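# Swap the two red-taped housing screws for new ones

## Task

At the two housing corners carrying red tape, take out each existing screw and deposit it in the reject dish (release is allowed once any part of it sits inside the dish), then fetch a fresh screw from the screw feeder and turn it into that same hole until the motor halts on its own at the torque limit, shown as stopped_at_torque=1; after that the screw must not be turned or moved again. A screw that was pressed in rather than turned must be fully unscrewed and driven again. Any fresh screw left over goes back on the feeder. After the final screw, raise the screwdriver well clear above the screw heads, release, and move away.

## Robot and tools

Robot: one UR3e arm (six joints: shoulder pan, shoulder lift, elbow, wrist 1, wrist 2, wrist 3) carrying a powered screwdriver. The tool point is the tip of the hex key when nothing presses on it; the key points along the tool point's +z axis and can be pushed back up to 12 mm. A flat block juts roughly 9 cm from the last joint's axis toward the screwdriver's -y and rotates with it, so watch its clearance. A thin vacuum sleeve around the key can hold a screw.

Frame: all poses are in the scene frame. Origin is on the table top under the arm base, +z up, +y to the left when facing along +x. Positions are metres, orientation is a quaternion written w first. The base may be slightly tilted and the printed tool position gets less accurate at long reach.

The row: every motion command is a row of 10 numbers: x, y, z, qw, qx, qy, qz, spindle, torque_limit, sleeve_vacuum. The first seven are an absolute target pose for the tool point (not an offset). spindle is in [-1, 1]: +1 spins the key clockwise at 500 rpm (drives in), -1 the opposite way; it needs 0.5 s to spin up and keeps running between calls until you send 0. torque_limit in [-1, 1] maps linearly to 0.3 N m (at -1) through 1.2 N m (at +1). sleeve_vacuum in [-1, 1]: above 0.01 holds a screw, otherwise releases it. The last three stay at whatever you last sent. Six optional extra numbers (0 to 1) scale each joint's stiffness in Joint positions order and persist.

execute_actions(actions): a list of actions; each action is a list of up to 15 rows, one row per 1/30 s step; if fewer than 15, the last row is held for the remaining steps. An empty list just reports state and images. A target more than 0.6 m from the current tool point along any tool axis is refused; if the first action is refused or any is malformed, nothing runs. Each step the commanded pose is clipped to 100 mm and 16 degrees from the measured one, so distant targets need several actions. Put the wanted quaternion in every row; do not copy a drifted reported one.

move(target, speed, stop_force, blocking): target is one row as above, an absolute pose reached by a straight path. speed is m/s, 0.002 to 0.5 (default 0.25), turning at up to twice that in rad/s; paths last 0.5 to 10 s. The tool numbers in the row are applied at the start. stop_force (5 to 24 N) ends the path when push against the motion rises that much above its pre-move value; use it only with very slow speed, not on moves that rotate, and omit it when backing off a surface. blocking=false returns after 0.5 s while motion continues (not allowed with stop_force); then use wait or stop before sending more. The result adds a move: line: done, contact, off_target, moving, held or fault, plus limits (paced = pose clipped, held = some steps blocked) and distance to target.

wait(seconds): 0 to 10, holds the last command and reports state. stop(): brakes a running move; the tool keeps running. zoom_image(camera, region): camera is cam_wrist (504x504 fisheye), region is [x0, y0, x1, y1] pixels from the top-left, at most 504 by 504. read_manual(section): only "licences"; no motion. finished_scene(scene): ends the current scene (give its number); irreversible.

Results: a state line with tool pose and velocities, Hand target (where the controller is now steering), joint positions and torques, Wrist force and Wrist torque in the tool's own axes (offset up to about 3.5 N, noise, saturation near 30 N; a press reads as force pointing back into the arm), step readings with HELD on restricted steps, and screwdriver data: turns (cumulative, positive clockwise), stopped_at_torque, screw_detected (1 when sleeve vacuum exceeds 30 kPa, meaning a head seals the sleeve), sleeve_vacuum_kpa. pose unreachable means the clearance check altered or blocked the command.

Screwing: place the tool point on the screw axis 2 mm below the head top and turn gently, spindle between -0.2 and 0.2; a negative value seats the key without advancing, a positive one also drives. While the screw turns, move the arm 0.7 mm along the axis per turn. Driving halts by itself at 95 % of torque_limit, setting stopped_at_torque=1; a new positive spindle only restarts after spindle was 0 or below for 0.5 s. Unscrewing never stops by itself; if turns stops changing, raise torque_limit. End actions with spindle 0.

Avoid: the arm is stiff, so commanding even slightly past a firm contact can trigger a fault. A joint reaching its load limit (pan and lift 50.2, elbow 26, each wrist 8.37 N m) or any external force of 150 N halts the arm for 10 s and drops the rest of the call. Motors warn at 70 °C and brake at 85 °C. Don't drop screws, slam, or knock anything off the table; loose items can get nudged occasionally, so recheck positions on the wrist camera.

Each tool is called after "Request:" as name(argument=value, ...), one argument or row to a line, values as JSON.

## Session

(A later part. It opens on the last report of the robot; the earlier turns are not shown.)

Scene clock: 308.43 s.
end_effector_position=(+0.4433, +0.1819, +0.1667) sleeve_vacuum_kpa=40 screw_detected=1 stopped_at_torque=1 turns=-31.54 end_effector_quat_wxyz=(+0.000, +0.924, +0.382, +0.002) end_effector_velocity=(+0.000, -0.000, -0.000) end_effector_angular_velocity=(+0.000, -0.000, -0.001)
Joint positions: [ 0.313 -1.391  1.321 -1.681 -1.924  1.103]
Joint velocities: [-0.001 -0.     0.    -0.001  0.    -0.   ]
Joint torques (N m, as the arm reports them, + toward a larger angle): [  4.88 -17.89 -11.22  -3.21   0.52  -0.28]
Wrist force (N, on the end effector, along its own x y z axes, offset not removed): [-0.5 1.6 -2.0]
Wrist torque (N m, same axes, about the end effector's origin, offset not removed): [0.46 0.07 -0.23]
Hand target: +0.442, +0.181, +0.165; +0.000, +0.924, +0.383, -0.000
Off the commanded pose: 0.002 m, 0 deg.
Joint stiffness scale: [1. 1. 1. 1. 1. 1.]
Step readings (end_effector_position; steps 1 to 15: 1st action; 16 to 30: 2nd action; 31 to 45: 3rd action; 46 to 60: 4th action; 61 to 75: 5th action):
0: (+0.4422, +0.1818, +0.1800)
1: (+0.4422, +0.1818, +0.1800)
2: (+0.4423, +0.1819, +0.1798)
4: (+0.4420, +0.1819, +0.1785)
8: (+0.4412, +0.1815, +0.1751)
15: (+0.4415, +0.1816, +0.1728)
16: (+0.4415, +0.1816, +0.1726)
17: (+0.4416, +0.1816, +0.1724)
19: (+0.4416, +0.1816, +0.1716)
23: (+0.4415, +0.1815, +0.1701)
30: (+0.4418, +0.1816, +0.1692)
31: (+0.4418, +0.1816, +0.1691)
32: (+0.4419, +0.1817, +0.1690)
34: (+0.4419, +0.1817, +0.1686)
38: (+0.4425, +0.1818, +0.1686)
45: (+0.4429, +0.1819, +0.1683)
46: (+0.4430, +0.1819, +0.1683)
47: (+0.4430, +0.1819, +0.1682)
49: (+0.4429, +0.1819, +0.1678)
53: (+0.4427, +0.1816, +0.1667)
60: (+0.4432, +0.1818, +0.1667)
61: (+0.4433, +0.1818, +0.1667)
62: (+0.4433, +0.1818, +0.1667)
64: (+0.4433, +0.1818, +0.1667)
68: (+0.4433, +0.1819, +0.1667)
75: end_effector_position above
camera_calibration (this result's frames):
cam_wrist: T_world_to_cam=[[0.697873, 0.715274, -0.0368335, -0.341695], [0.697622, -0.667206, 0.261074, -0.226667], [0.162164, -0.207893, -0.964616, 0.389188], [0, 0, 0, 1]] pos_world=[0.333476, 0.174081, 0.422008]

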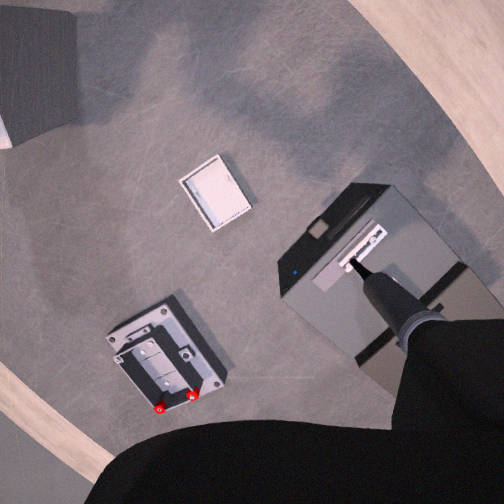

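Request:
move(
  target=[0.442,0.182,0.203,0,0.9239,0.3827,0,0,0.3,1],
  speed=0.06,
)

Request:
move(
  target=[0.4655,-0.1879,0.102,0,0.9239,0.3827,0,0,0.3,1],
  speed=0.25,
)

Request:
execute_actions(
  actions=[
    [[0.4655,-0.1879,0.096,0,0.9239,0.3827,0,0,0.3,1]],
    [[0.4655,-0.1879,0.095,0,0.9239,0.3827,0,0,0.3,1]],
  ],
)

Request:
zoom_image(
  camera="cam_wrist",
  region=[330,240,380,290],
)

Scene clock: 319.70 s.
end_effector_position=(+0.4434, +0.1824, +0.2032) sleeve_vacuum_kpa=39 screw_detected=1 stopped_at_torque=1 turns=-31.54 end_effector_quat_wxyz=(-0.000, +0.924, +0.382, +0.003) end_effector_velocity=(-0.005, -0.002, +0.000) end_effector_angular_velocity=(-0.009, +0.019, +0.000)
Joint positions: [ 0.35  -1.373  1.135 -1.5   -1.929  1.141]
Joint velocities: [ 0.003  0.015 -0.039  0.047 -0.002  0.011]
Joint torques (N m, as the arm reports them, + toward a larger angle): [  6.53 -17.73 -12.5   -3.07   0.33   0.08]
Wrist force (N, on the end effector, along its own x y z axes, offset not removed): [0.1 1.0 1.8]
Wrist torque (N m, same axes, about the end effector's origin, offset not removed): [0.29 0.14 -0.15]
Hand target: +0.442, +0.182, +0.203; -0.000, +0.924, +0.383, +0.000
Off the commanded pose: 0.002 m, 0 deg.
Joint stiffness scale: [1. 1. 1. 1. 1. 1.]
move: done
camera_calibration (this result's frames):
cam_wrist: T_world_to_cam=[[0.697646, 0.715588, -0.0349973, -0.341164], [0.697668, -0.667442, 0.260347, -0.235772], [0.162942, -0.206046, -0.964881, 0.423925], [0, 0, 0, 1]] pos_world=[0.333427, 0.174117, 0.45848]

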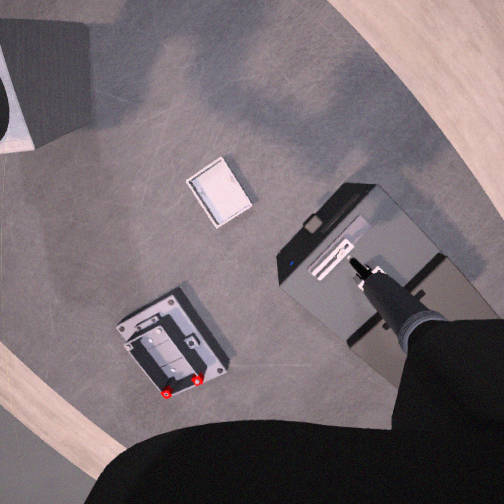

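Scene clock: 322.30 s.
end_effector_position=(+0.4650, -0.1890, +0.1022) sleeve_vacuum_kpa=39 screw_detected=1 stopped_at_torque=1 turns=-31.54 end_effector_quat_wxyz=(+0.002, +0.924, +0.382, -0.001) end_effector_velocity=(+0.001, +0.003, +0.001) end_effector_angular_velocity=(+0.012, -0.003, +0.011)
Joint positions: [-0.861 -1.519  1.33  -1.776 -1.556 -0.033]
Joint velocities: [-0.003  0.006 -0.011  0.012  0.012 -0.014]
Joint torques (N m, as the arm reports them, + toward a larger angle): [  2.35 -18.98 -12.5   -2.41   1.09  -0.24]
Wrist force (N, on the end effector, along its own x y z axes, offset not removed): [-0.5 1.5 1.4]
Wrist torque (N m, same axes, about the end effector's origin, offset not removed): [0.43 0.28 -0.19]
Hand target: +0.465, -0.188, +0.102; +0.000, +0.924, +0.383, -0.000
Off the commanded pose: 0.001 m, 0 deg.
Joint stiffness scale: [1. 1. 1. 1. 1. 1.]
move: done
camera_calibration (this result's frames):
cam_wrist: T_world_to_cam=[[0.698681, 0.714117, -0.0433759, -0.0938253], [0.697844, -0.666888, 0.261293, -0.472441], [0.157667, -0.21283, -0.964284, 0.247524], [0, 0, 0, 1]] pos_world=[0.356218, -0.195383, 0.358059]

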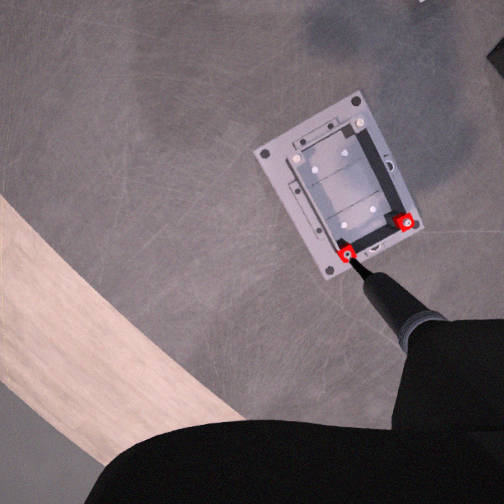

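Scene clock: 323.30 s.
end_effector_position=(+0.4652, -0.1887, +0.0956) sleeve_vacuum_kpa=39 screw_detected=1 stopped_at_torque=1 turns=-31.54 end_effector_quat_wxyz=(+0.001, +0.924, +0.382, -0.000) end_effector_velocity=(+0.000, -0.001, -0.000) end_effector_angular_velocity=(-0.002, -0.002, -0.001)
Joint positions: [-0.861 -1.511  1.348 -1.801 -1.555 -0.034]
Joint velocities: [-0.001 -0.     0.002 -0.005  0.    -0.   ]
Joint torques (N m, as the arm reports them, + toward a larger angle): [  3.69 -18.78 -11.45  -2.91   1.11  -0.19]
Wrist force (N, on the end effector, along its own x y z axes, offset not removed): [1.3 0.0 0.4]
Wrist torque (N m, same axes, about the end effector's origin, offset not removed): [-0.03 -0.35 -0.10]
Hand target: +0.465, -0.188, +0.095; -0.000, +0.924, +0.383, -0.000
Off the commanded pose: 0.001 m, 0 deg.
Joint stiffness scale: [1. 1. 1. 1. 1. 1.]
Step readings (end_effector_position; steps 1 to 15: 1st action; 16 to 30: 2nd action):
0: (+0.4650, -0.1890, +0.1022)
1: (+0.4650, -0.1889, +0.1022)
2: (+0.4651, -0.1888, +0.1020)
4: (+0.4651, -0.1886, +0.1010)
8: (+0.4646, -0.1880, +0.0983)
15: (+0.4648, -0.1883, +0.0968)
16: (+0.4649, -0.1883, +0.0967)
17: (+0.4649, -0.1884, +0.0966)
19: (+0.4650, -0.1885, +0.0964)
23: (+0.4650, -0.1885, +0.0959)
30: end_effector_position above
camera_calibration (this result's frames):
cam_wrist: T_world_to_cam=[[0.698096, 0.714778, -0.0419007, -0.0942452], [0.698448, -0.666931, 0.259563, -0.470801], [0.157585, -0.210465, -0.964817, 0.241752], [0, 0, 0, 1]] pos_world=[0.356525, -0.195747, 0.3515]

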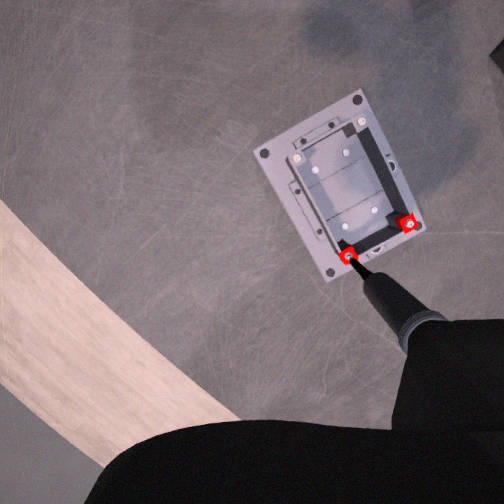

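Region (330, 240, 380, 290) of cam_wrist's 504x504 image, scaled by 10.080, with more detail than that image has.

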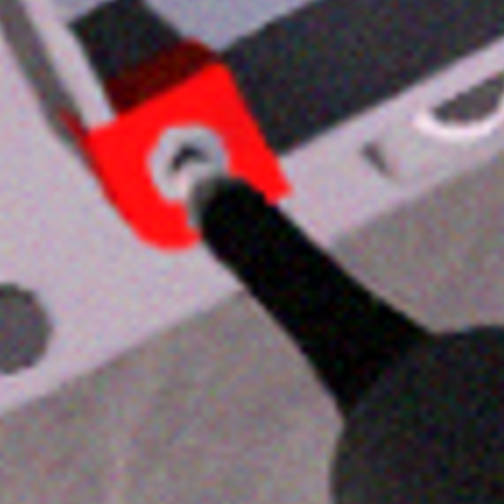

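Offset about 0.8 mm in y; correct it.

Request:
execute_actions(
  actions=[
    [[0.4658,-0.1872,0.0935,0,0.9239,0.3827,0,0,0.3,1]],
  ],
)

Request:
wait(
  seconds=0.5,
)

Request:
zoom_image(
  camera="cam_wrist",
  region=[330,240,380,290],
)

Scene clock: 332.97 s.
end_effector_position=(+0.4656, -0.1877, +0.0942) sleeve_vacuum_kpa=39 screw_detected=1 stopped_at_torque=1 turns=-31.54 end_effector_quat_wxyz=(+0.000, +0.924, +0.383, -0.000) end_effector_velocity=(+0.001, -0.000, -0.000) end_effector_angular_velocity=(-0.002, -0.002, -0.000)
Joint positions: [-0.859 -1.509  1.354 -1.808 -1.555 -0.034]
Joint velocities: [ 0.     0.     0.003 -0.006 -0.     0.001]
Joint torques (N m, as the arm reports them, + toward a larger angle): [  3.25 -18.81 -11.57  -2.85   0.94   0.07]
Wrist force (N, on the end effector, along its own x y z axes, offset not removed): [0.0 2.1 2.3]
Wrist torque (N m, same axes, about the end effector's origin, offset not removed): [0.58 0.10 -0.21]
Hand target: +0.466, -0.187, +0.094; -0.000, +0.924, +0.383, -0.000
Off the commanded pose: 0.001 m, 0 deg.
Joint stiffness scale: [1. 1. 1. 1. 1. 1.]
Step readings (end_effector_position):
0: (+0.4653, -0.1888, +0.0956)
1: (+0.4653, -0.1888, +0.0956)
2: (+0.4653, -0.1888, +0.0955)
4: (+0.4654, -0.1885, +0.0952)
8: (+0.4654, -0.1879, +0.0946)
15: end_effector_position above
camera_calibration (this result's frames):
cam_wrist: T_world_to_cam=[[0.696996, 0.715898, -0.0410666, -0.0946107], [0.699346, -0.665992, 0.259558, -0.470327], [0.158467, -0.209631, -0.964854, 0.240258], [0, 0, 0, 1]] pos_world=[0.356792, -0.195137, 0.350006]

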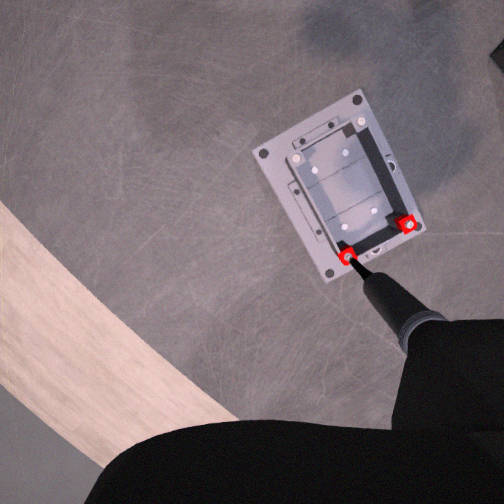

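Scene clock: 333.47 s.
end_effector_position=(+0.4657, -0.1878, +0.0942) sleeve_vacuum_kpa=39 screw_detected=1 stopped_at_torque=1 turns=-31.54 end_effector_quat_wxyz=(+0.001, +0.924, +0.383, +0.000) end_effector_velocity=(-0.001, -0.000, -0.000) end_effector_angular_velocity=(-0.001, +0.002, -0.000)
Joint positions: [-0.859 -1.509  1.354 -1.809 -1.555 -0.034]
Joint velocities: [-0.    -0.     0.001 -0.    -0.002  0.   ]
Joint torques (N m, as the arm reports them, + toward a larger angle): [  3.54 -18.98 -11.63  -2.82   0.88   0.12]
Wrist force (N, on the end effector, along its own x y z axes, offset not removed): [-1.6 1.7 2.5]
Wrist torque (N m, same axes, about the end effector's origin, offset not removed): [0.49 0.62 -0.20]
Hand target: +0.466, -0.187, +0.094; -0.000, +0.924, +0.383, -0.000
Off the commanded pose: 0.001 m, 0 deg.
Joint stiffness scale: [1. 1. 1. 1. 1. 1.]
wait: 0.50 s; at rest by 0.17 s
camera_calibration (this result's frames):
cam_wrist: T_world_to_cam=[[0.697069, 0.715828, -0.0410558, -0.0946941], [0.69919, -0.66595, 0.260085, -0.470463], [0.158835, -0.210003, -0.964713, 0.239922], [0, 0, 0, 1]] pos_world=[0.356843, -0.195136, 0.349928]

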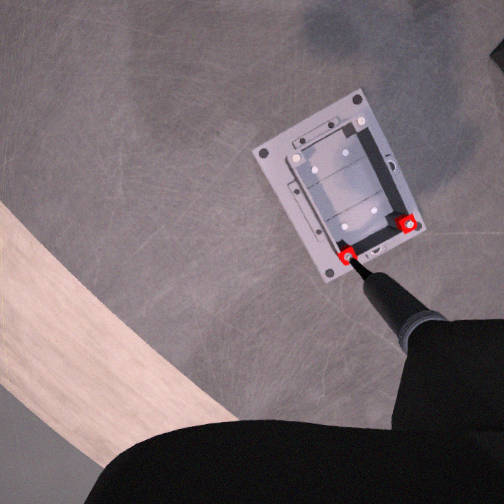

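Region (330, 240, 380, 290) of cam_wrist's 504x504 image, scaled by 10.080, with more detail than that image has.

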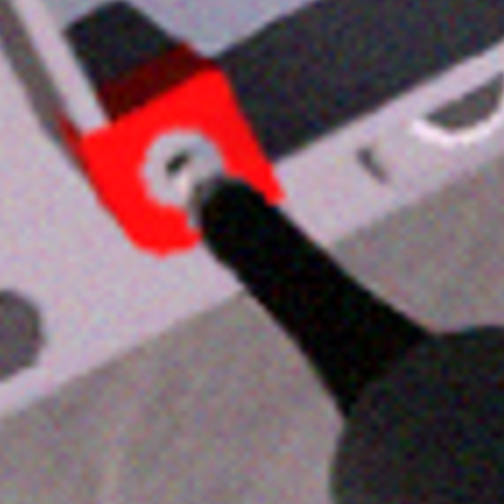

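Request:
execute_actions(
  actions=[
    [[0.4657,-0.1874,0.0915,0,0.9239,0.3827,0,0,0.3,1]],
    [[0.4656,-0.1874,0.0898,0,0.9239,0.3827,0,0,0.3,1]],
    [[0.4649,-0.187,0.0878,0,0.9239,0.3827,0,0,0.3,1]],
  ],
)

Request:
zoom_image(
  camera="cam_wrist",
  region=[330,240,380,290],
)

Scene clock: 343.53 s.
end_effector_position=(+0.4657, -0.1879, +0.0892) sleeve_vacuum_kpa=39 screw_detected=1 stopped_at_torque=1 turns=-31.54 end_effector_quat_wxyz=(+0.001, +0.924, +0.383, +0.000) end_effector_velocity=(-0.000, -0.000, -0.001) end_effector_angular_velocity=(-0.001, -0.001, -0.001)
Joint positions: [-0.859 -1.507  1.375 -1.834 -1.555 -0.034]
Joint velocities: [-0.001 -0.001  0.007 -0.007  0.    -0.   ]
Joint torques (N m, as the arm reports them, + toward a larger angle): [  3.13 -19.41 -10.58  -2.6    0.99  -0.1 ]
Wrist force (N, on the end effector, along its own x y z axes, offset not removed): [-1.5 1.7 -2.3]
Wrist torque (N m, same axes, about the end effector's origin, offset not removed): [0.61 0.25 -0.26]
Hand target: +0.465, -0.187, +0.088; -0.000, +0.924, +0.383, -0.000
Off the commanded pose: 0.002 m, 0 deg.
Joint stiffness scale: [1. 1. 1. 1. 1. 1.]
Step readings (end_effector_position; steps 1 to 15: 1st action; 16 to 30: 2nd action; 31 to 45: 3rd action):
0: (+0.4658, -0.1879, +0.0942)
1: (+0.4658, -0.1879, +0.0942)
2: (+0.4658, -0.1879, +0.0941)
4: (+0.4657, -0.1878, +0.0937)
8: (+0.4655, -0.1876, +0.0927)
15: (+0.4656, -0.1877, +0.0922)
16: (+0.4656, -0.1877, +0.0922)
17: (+0.4656, -0.1878, +0.0921)
19: (+0.4656, -0.1877, +0.0918)
23: (+0.4654, -0.1876, +0.0910)
30: (+0.4655, -0.1877, +0.0905)
31: (+0.4655, -0.1877, +0.0905)
32: (+0.4655, -0.1877, +0.0904)
34: (+0.4655, -0.1877, +0.0900)
38: (+0.4656, -0.1878, +0.0896)
45: end_effector_position above
camera_calibration (this result's frames):
cam_wrist: T_world_to_cam=[[0.697104, 0.715789, -0.0411358, -0.0948354], [0.698892, -0.665604, 0.261764, -0.469096], [0.159988, -0.211227, -0.964255, 0.234317], [0, 0, 0, 1]] pos_world=[0.35647, -0.194856, 0.344833]

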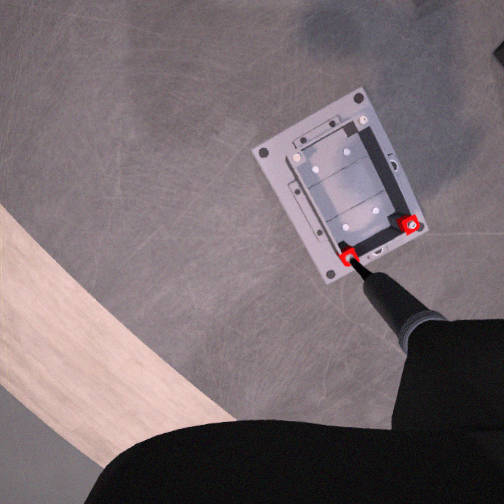

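Region (330, 240, 380, 290) of cam_wrist's 504x504 image, scaled by 10.080, with more detail than that image has.

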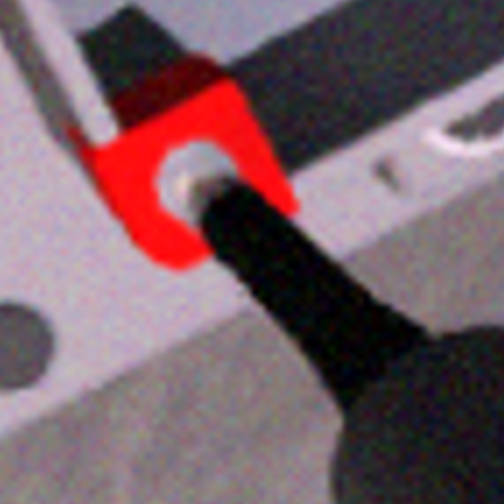

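Request:
execute_actions(
  actions=[
    [[0.4647,-0.187,0.0868,0,0.9239,0.3827,0,0.2,0.3,1]],
    [[0.4647,-0.187,0.0858,0,0.9239,0.3827,0,0.2,0.3,1]],
    [[0.4647,-0.187,0.0838,0,0.9239,0.3827,0,0.7,0.3,1]],
    [[0.4647,-0.187,0.0818,0,0.9239,0.3827,0,0.7,0.3,1]],
    [[0.4647,-0.187,0.0798,0,0.9239,0.3827,0,0.7,0.3,1]],
    [[0.4647,-0.187,0.078,0,0.9239,0.3827,0,0.7,0.3,1]],
    [[0.4647,-0.187,0.0775,0,0.9239,0.3827,0,0.5,0.3,1]],
    [[0.4647,-0.187,0.078,0,0.9239,0.3827,0,0,0.3,0]],
  ],
)

Scene clock: 358.03 s.
end_effector_position=(+0.4655, -0.1879, +0.0796) sleeve_vacuum_kpa=0 screw_detected=0 stopped_at_torque=1 turns=-18.31 end_effector_quat_wxyz=(+0.002, +0.924, +0.383, +0.001) end_effector_velocity=(+0.000, -0.000, -0.000) end_effector_angular_velocity=(-0.000, -0.000, -0.000)
Joint positions: [-0.859 -1.498  1.409 -1.879 -1.555 -0.035]
Joint velocities: [-0.     0.     0.    -0.001  0.    -0.   ]
Joint torques (N m, as the arm reports them, + toward a larger angle): [  2.76 -18.05 -11.07  -2.59   1.04   0.08]
Wrist force (N, on the end effector, along its own x y z axes, offset not removed): [-0.1 -0.7 -4.6]
Wrist torque (N m, same axes, about the end effector's origin, offset not removed): [0.11 -0.15 -0.10]
Hand target: +0.465, -0.187, +0.078; -0.000, +0.924, +0.383, +0.000
Off the commanded pose: 0.002 m, 0 deg.
Joint stiffness scale: [1. 1. 1. 1. 1. 1.]
Step readings (end_effector_position; steps 1 to 15: 1st action; 16 to 30: 2nd action; 31 to 45: 3rd action; 46 to 60: 4th action; 61 to 75: 5th action; 76 to 90: 6th action; 91 to 105: 7th action; 106 to 120: 8th action):
0: (+0.4657, -0.1879, +0.0891)
1: (+0.4657, -0.1879, +0.0891)
2: (+0.4657, -0.1879, +0.0890)
4: (+0.4657, -0.1879, +0.0889)
8: (+0.4656, -0.1878, +0.0885)
15: (+0.4656, -0.1878, +0.0883)
16: (+0.4656, -0.1878, +0.0883)
17: (+0.4656, -0.1878, +0.0882)
19: (+0.4656, -0.1878, +0.0881)
23: (+0.4656, -0.1878, +0.0878)
30: (+0.4656, -0.1879, +0.0876)
31: (+0.4656, -0.1879, +0.0876)
32: (+0.4656, -0.1879, +0.0875)
34: (+0.4656, -0.1879, +0.0873)
38: (+0.4656, -0.1879, +0.0867)
45: (+0.4656, -0.1879, +0.0861)
46: (+0.4656, -0.1879, +0.0860)
47: (+0.4656, -0.1879, +0.0859)
49: (+0.4656, -0.1879, +0.0855)
53: (+0.4656, -0.1879, +0.0847)
60: (+0.4656, -0.1879, +0.0841)
61: (+0.4656, -0.1879, +0.0840)
62: (+0.4656, -0.1879, +0.0839)
64: (+0.4655, -0.1879, +0.0834)
68: (+0.4655, -0.1879, +0.0826)
75: (+0.4655, -0.1879, +0.0820)
76: (+0.4655, -0.1879, +0.0820)
77: (+0.4655, -0.1879, +0.0819)
79: (+0.4655, -0.1879, +0.0815)
83: (+0.4655, -0.1879, +0.0807)
90: (+0.4655, -0.1879, +0.0802)
91: (+0.4655, -0.1879, +0.0801)
92: (+0.4655, -0.1879, +0.0801)
94: (+0.4655, -0.1879, +0.0800)
98: (+0.4655, -0.1879, +0.0798)
105: (+0.4655, -0.1879, +0.0796)
106: (+0.4655, -0.1879, +0.0796)
107: (+0.4655, -0.1879, +0.0796)
109: (+0.4655, -0.1879, +0.0796)
113: (+0.4655, -0.1879, +0.0796)
120: end_effector_position above
camera_calibration (this result's frames):
cam_wrist: T_world_to_cam=[[0.696245, 0.71662, -0.0412144, -0.0945155], [0.699437, -0.664403, 0.263357, -0.466662], [0.161344, -0.212188, -0.963818, 0.224259], [0, 0, 0, 1]] pos_world=[0.356023, -0.194735, 0.335148]

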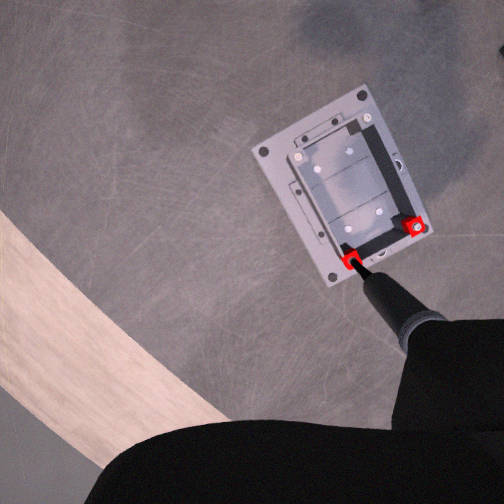

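Request:
move(
  target=[0.4652,-0.1876,0.095,0,0.9239,0.3827,0,0,0.3,0],
  speed=0.04,
)

Request:
move(
  target=[0.42,-0.05,0.21,0,0.9239,0.3827,0,0,0.3,0],
)

Request:
zoom_image(
  camera="cam_wrist",
  region=[200,50,504,354],
)

Scene clock: 367.83 s.
end_effector_position=(+0.4657, -0.1878, +0.0943) sleeve_vacuum_kpa=0 screw_detected=0 stopped_at_torque=1 turns=-18.31 end_effector_quat_wxyz=(+0.001, +0.924, +0.383, +0.000) end_effector_velocity=(-0.003, +0.003, +0.002) end_effector_angular_velocity=(+0.009, +0.010, +0.001)
Joint positions: [-0.859 -1.511  1.357 -1.811 -1.555 -0.035]
Joint velocities: [ 0.001 -0.    -0.017  0.03  -0.001 -0.   ]
Joint torques (N m, as the arm reports them, + toward a larger angle): [  2.53 -20.09 -12.53  -2.36   0.96  -0.12]
Wrist force (N, on the end effector, along its own x y z axes, offset not removed): [-1.0 2.3 0.0]
Wrist torque (N m, same axes, about the end effector's origin, offset not removed): [0.66 0.30 -0.30]
Hand target: +0.465, -0.188, +0.095; +0.000, +0.924, +0.383, +0.000
Off the commanded pose: 0.001 m, 0 deg.
Joint stiffness scale: [1. 1. 1. 1. 1. 1.]
move: done
camera_calibration (this result's frames):
cam_wrist: T_world_to_cam=[[0.696374, 0.71651, -0.0409444, -0.0942421], [0.699624, -0.665033, 0.26126, -0.470629], [0.159966, -0.210581, -0.9644, 0.239353], [0, 0, 0, 1]] pos_world=[0.356603, -0.195055, 0.34993]

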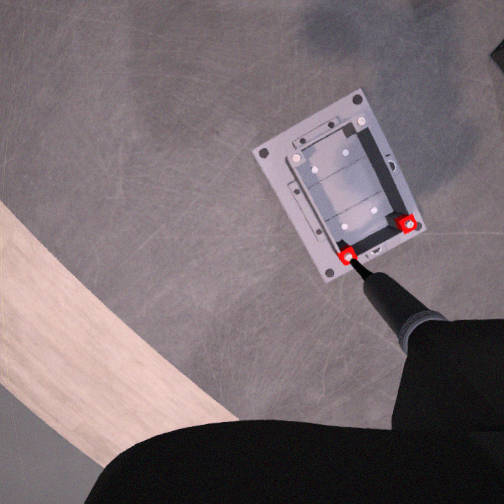

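Scene clock: 369.53 s.
end_effector_position=(+0.4215, -0.0496, +0.2103) sleeve_vacuum_kpa=0 screw_detected=0 stopped_at_torque=1 turns=-18.31 end_effector_quat_wxyz=(+0.001, +0.923, +0.385, +0.003) end_effector_velocity=(-0.005, -0.002, -0.000) end_effector_angular_velocity=(-0.006, +0.023, -0.018)
Joint positions: [-0.513 -1.872  1.373 -1.453 -1.681  0.283]
Joint velocities: [ 0.015  0.016 -0.025  0.028 -0.021  0.034]
Joint torques (N m, as the arm reports them, + toward a larger angle): [  5.03 -14.22 -12.76  -2.56   0.71   0.16]
Wrist force (N, on the end effector, along its own x y z axes, offset not removed): [-0.8 2.3 2.1]
Wrist torque (N m, same axes, about the end effector's origin, offset not removed): [0.58 0.42 -0.22]
Hand target: +0.420, -0.050, +0.210; +0.000, +0.924, +0.383, +0.000
Off the commanded pose: 0.002 m, 0 deg.
Joint stiffness scale: [1. 1. 1. 1. 1. 1.]
move: done
camera_calibration (this result's frames):
cam_wrist: T_world_to_cam=[[0.694508, 0.718606, -0.0355549, -0.157985], [0.700327, -0.663862, 0.262353, -0.378559], [0.164925, -0.207107, -0.964317, 0.385535], [0, 0, 0, 1]] pos_world=[0.311252, -0.0579352, 0.465477]

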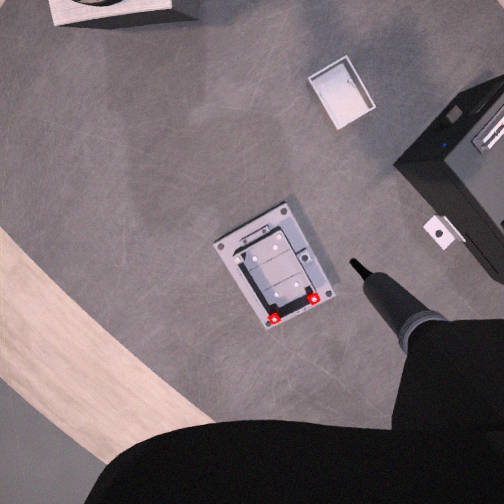

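Region (200, 50, 504, 354) of cam_wrist's 504x504 image, scaled by 1.658, with more detail than that image has.

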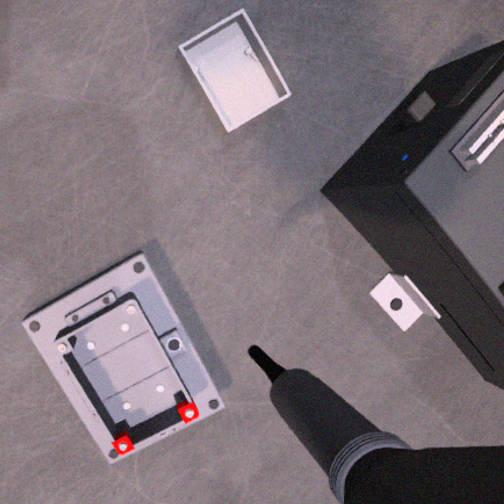

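Request:
finished_scene(
  scene=2,
)

The scene is finished: the task was done.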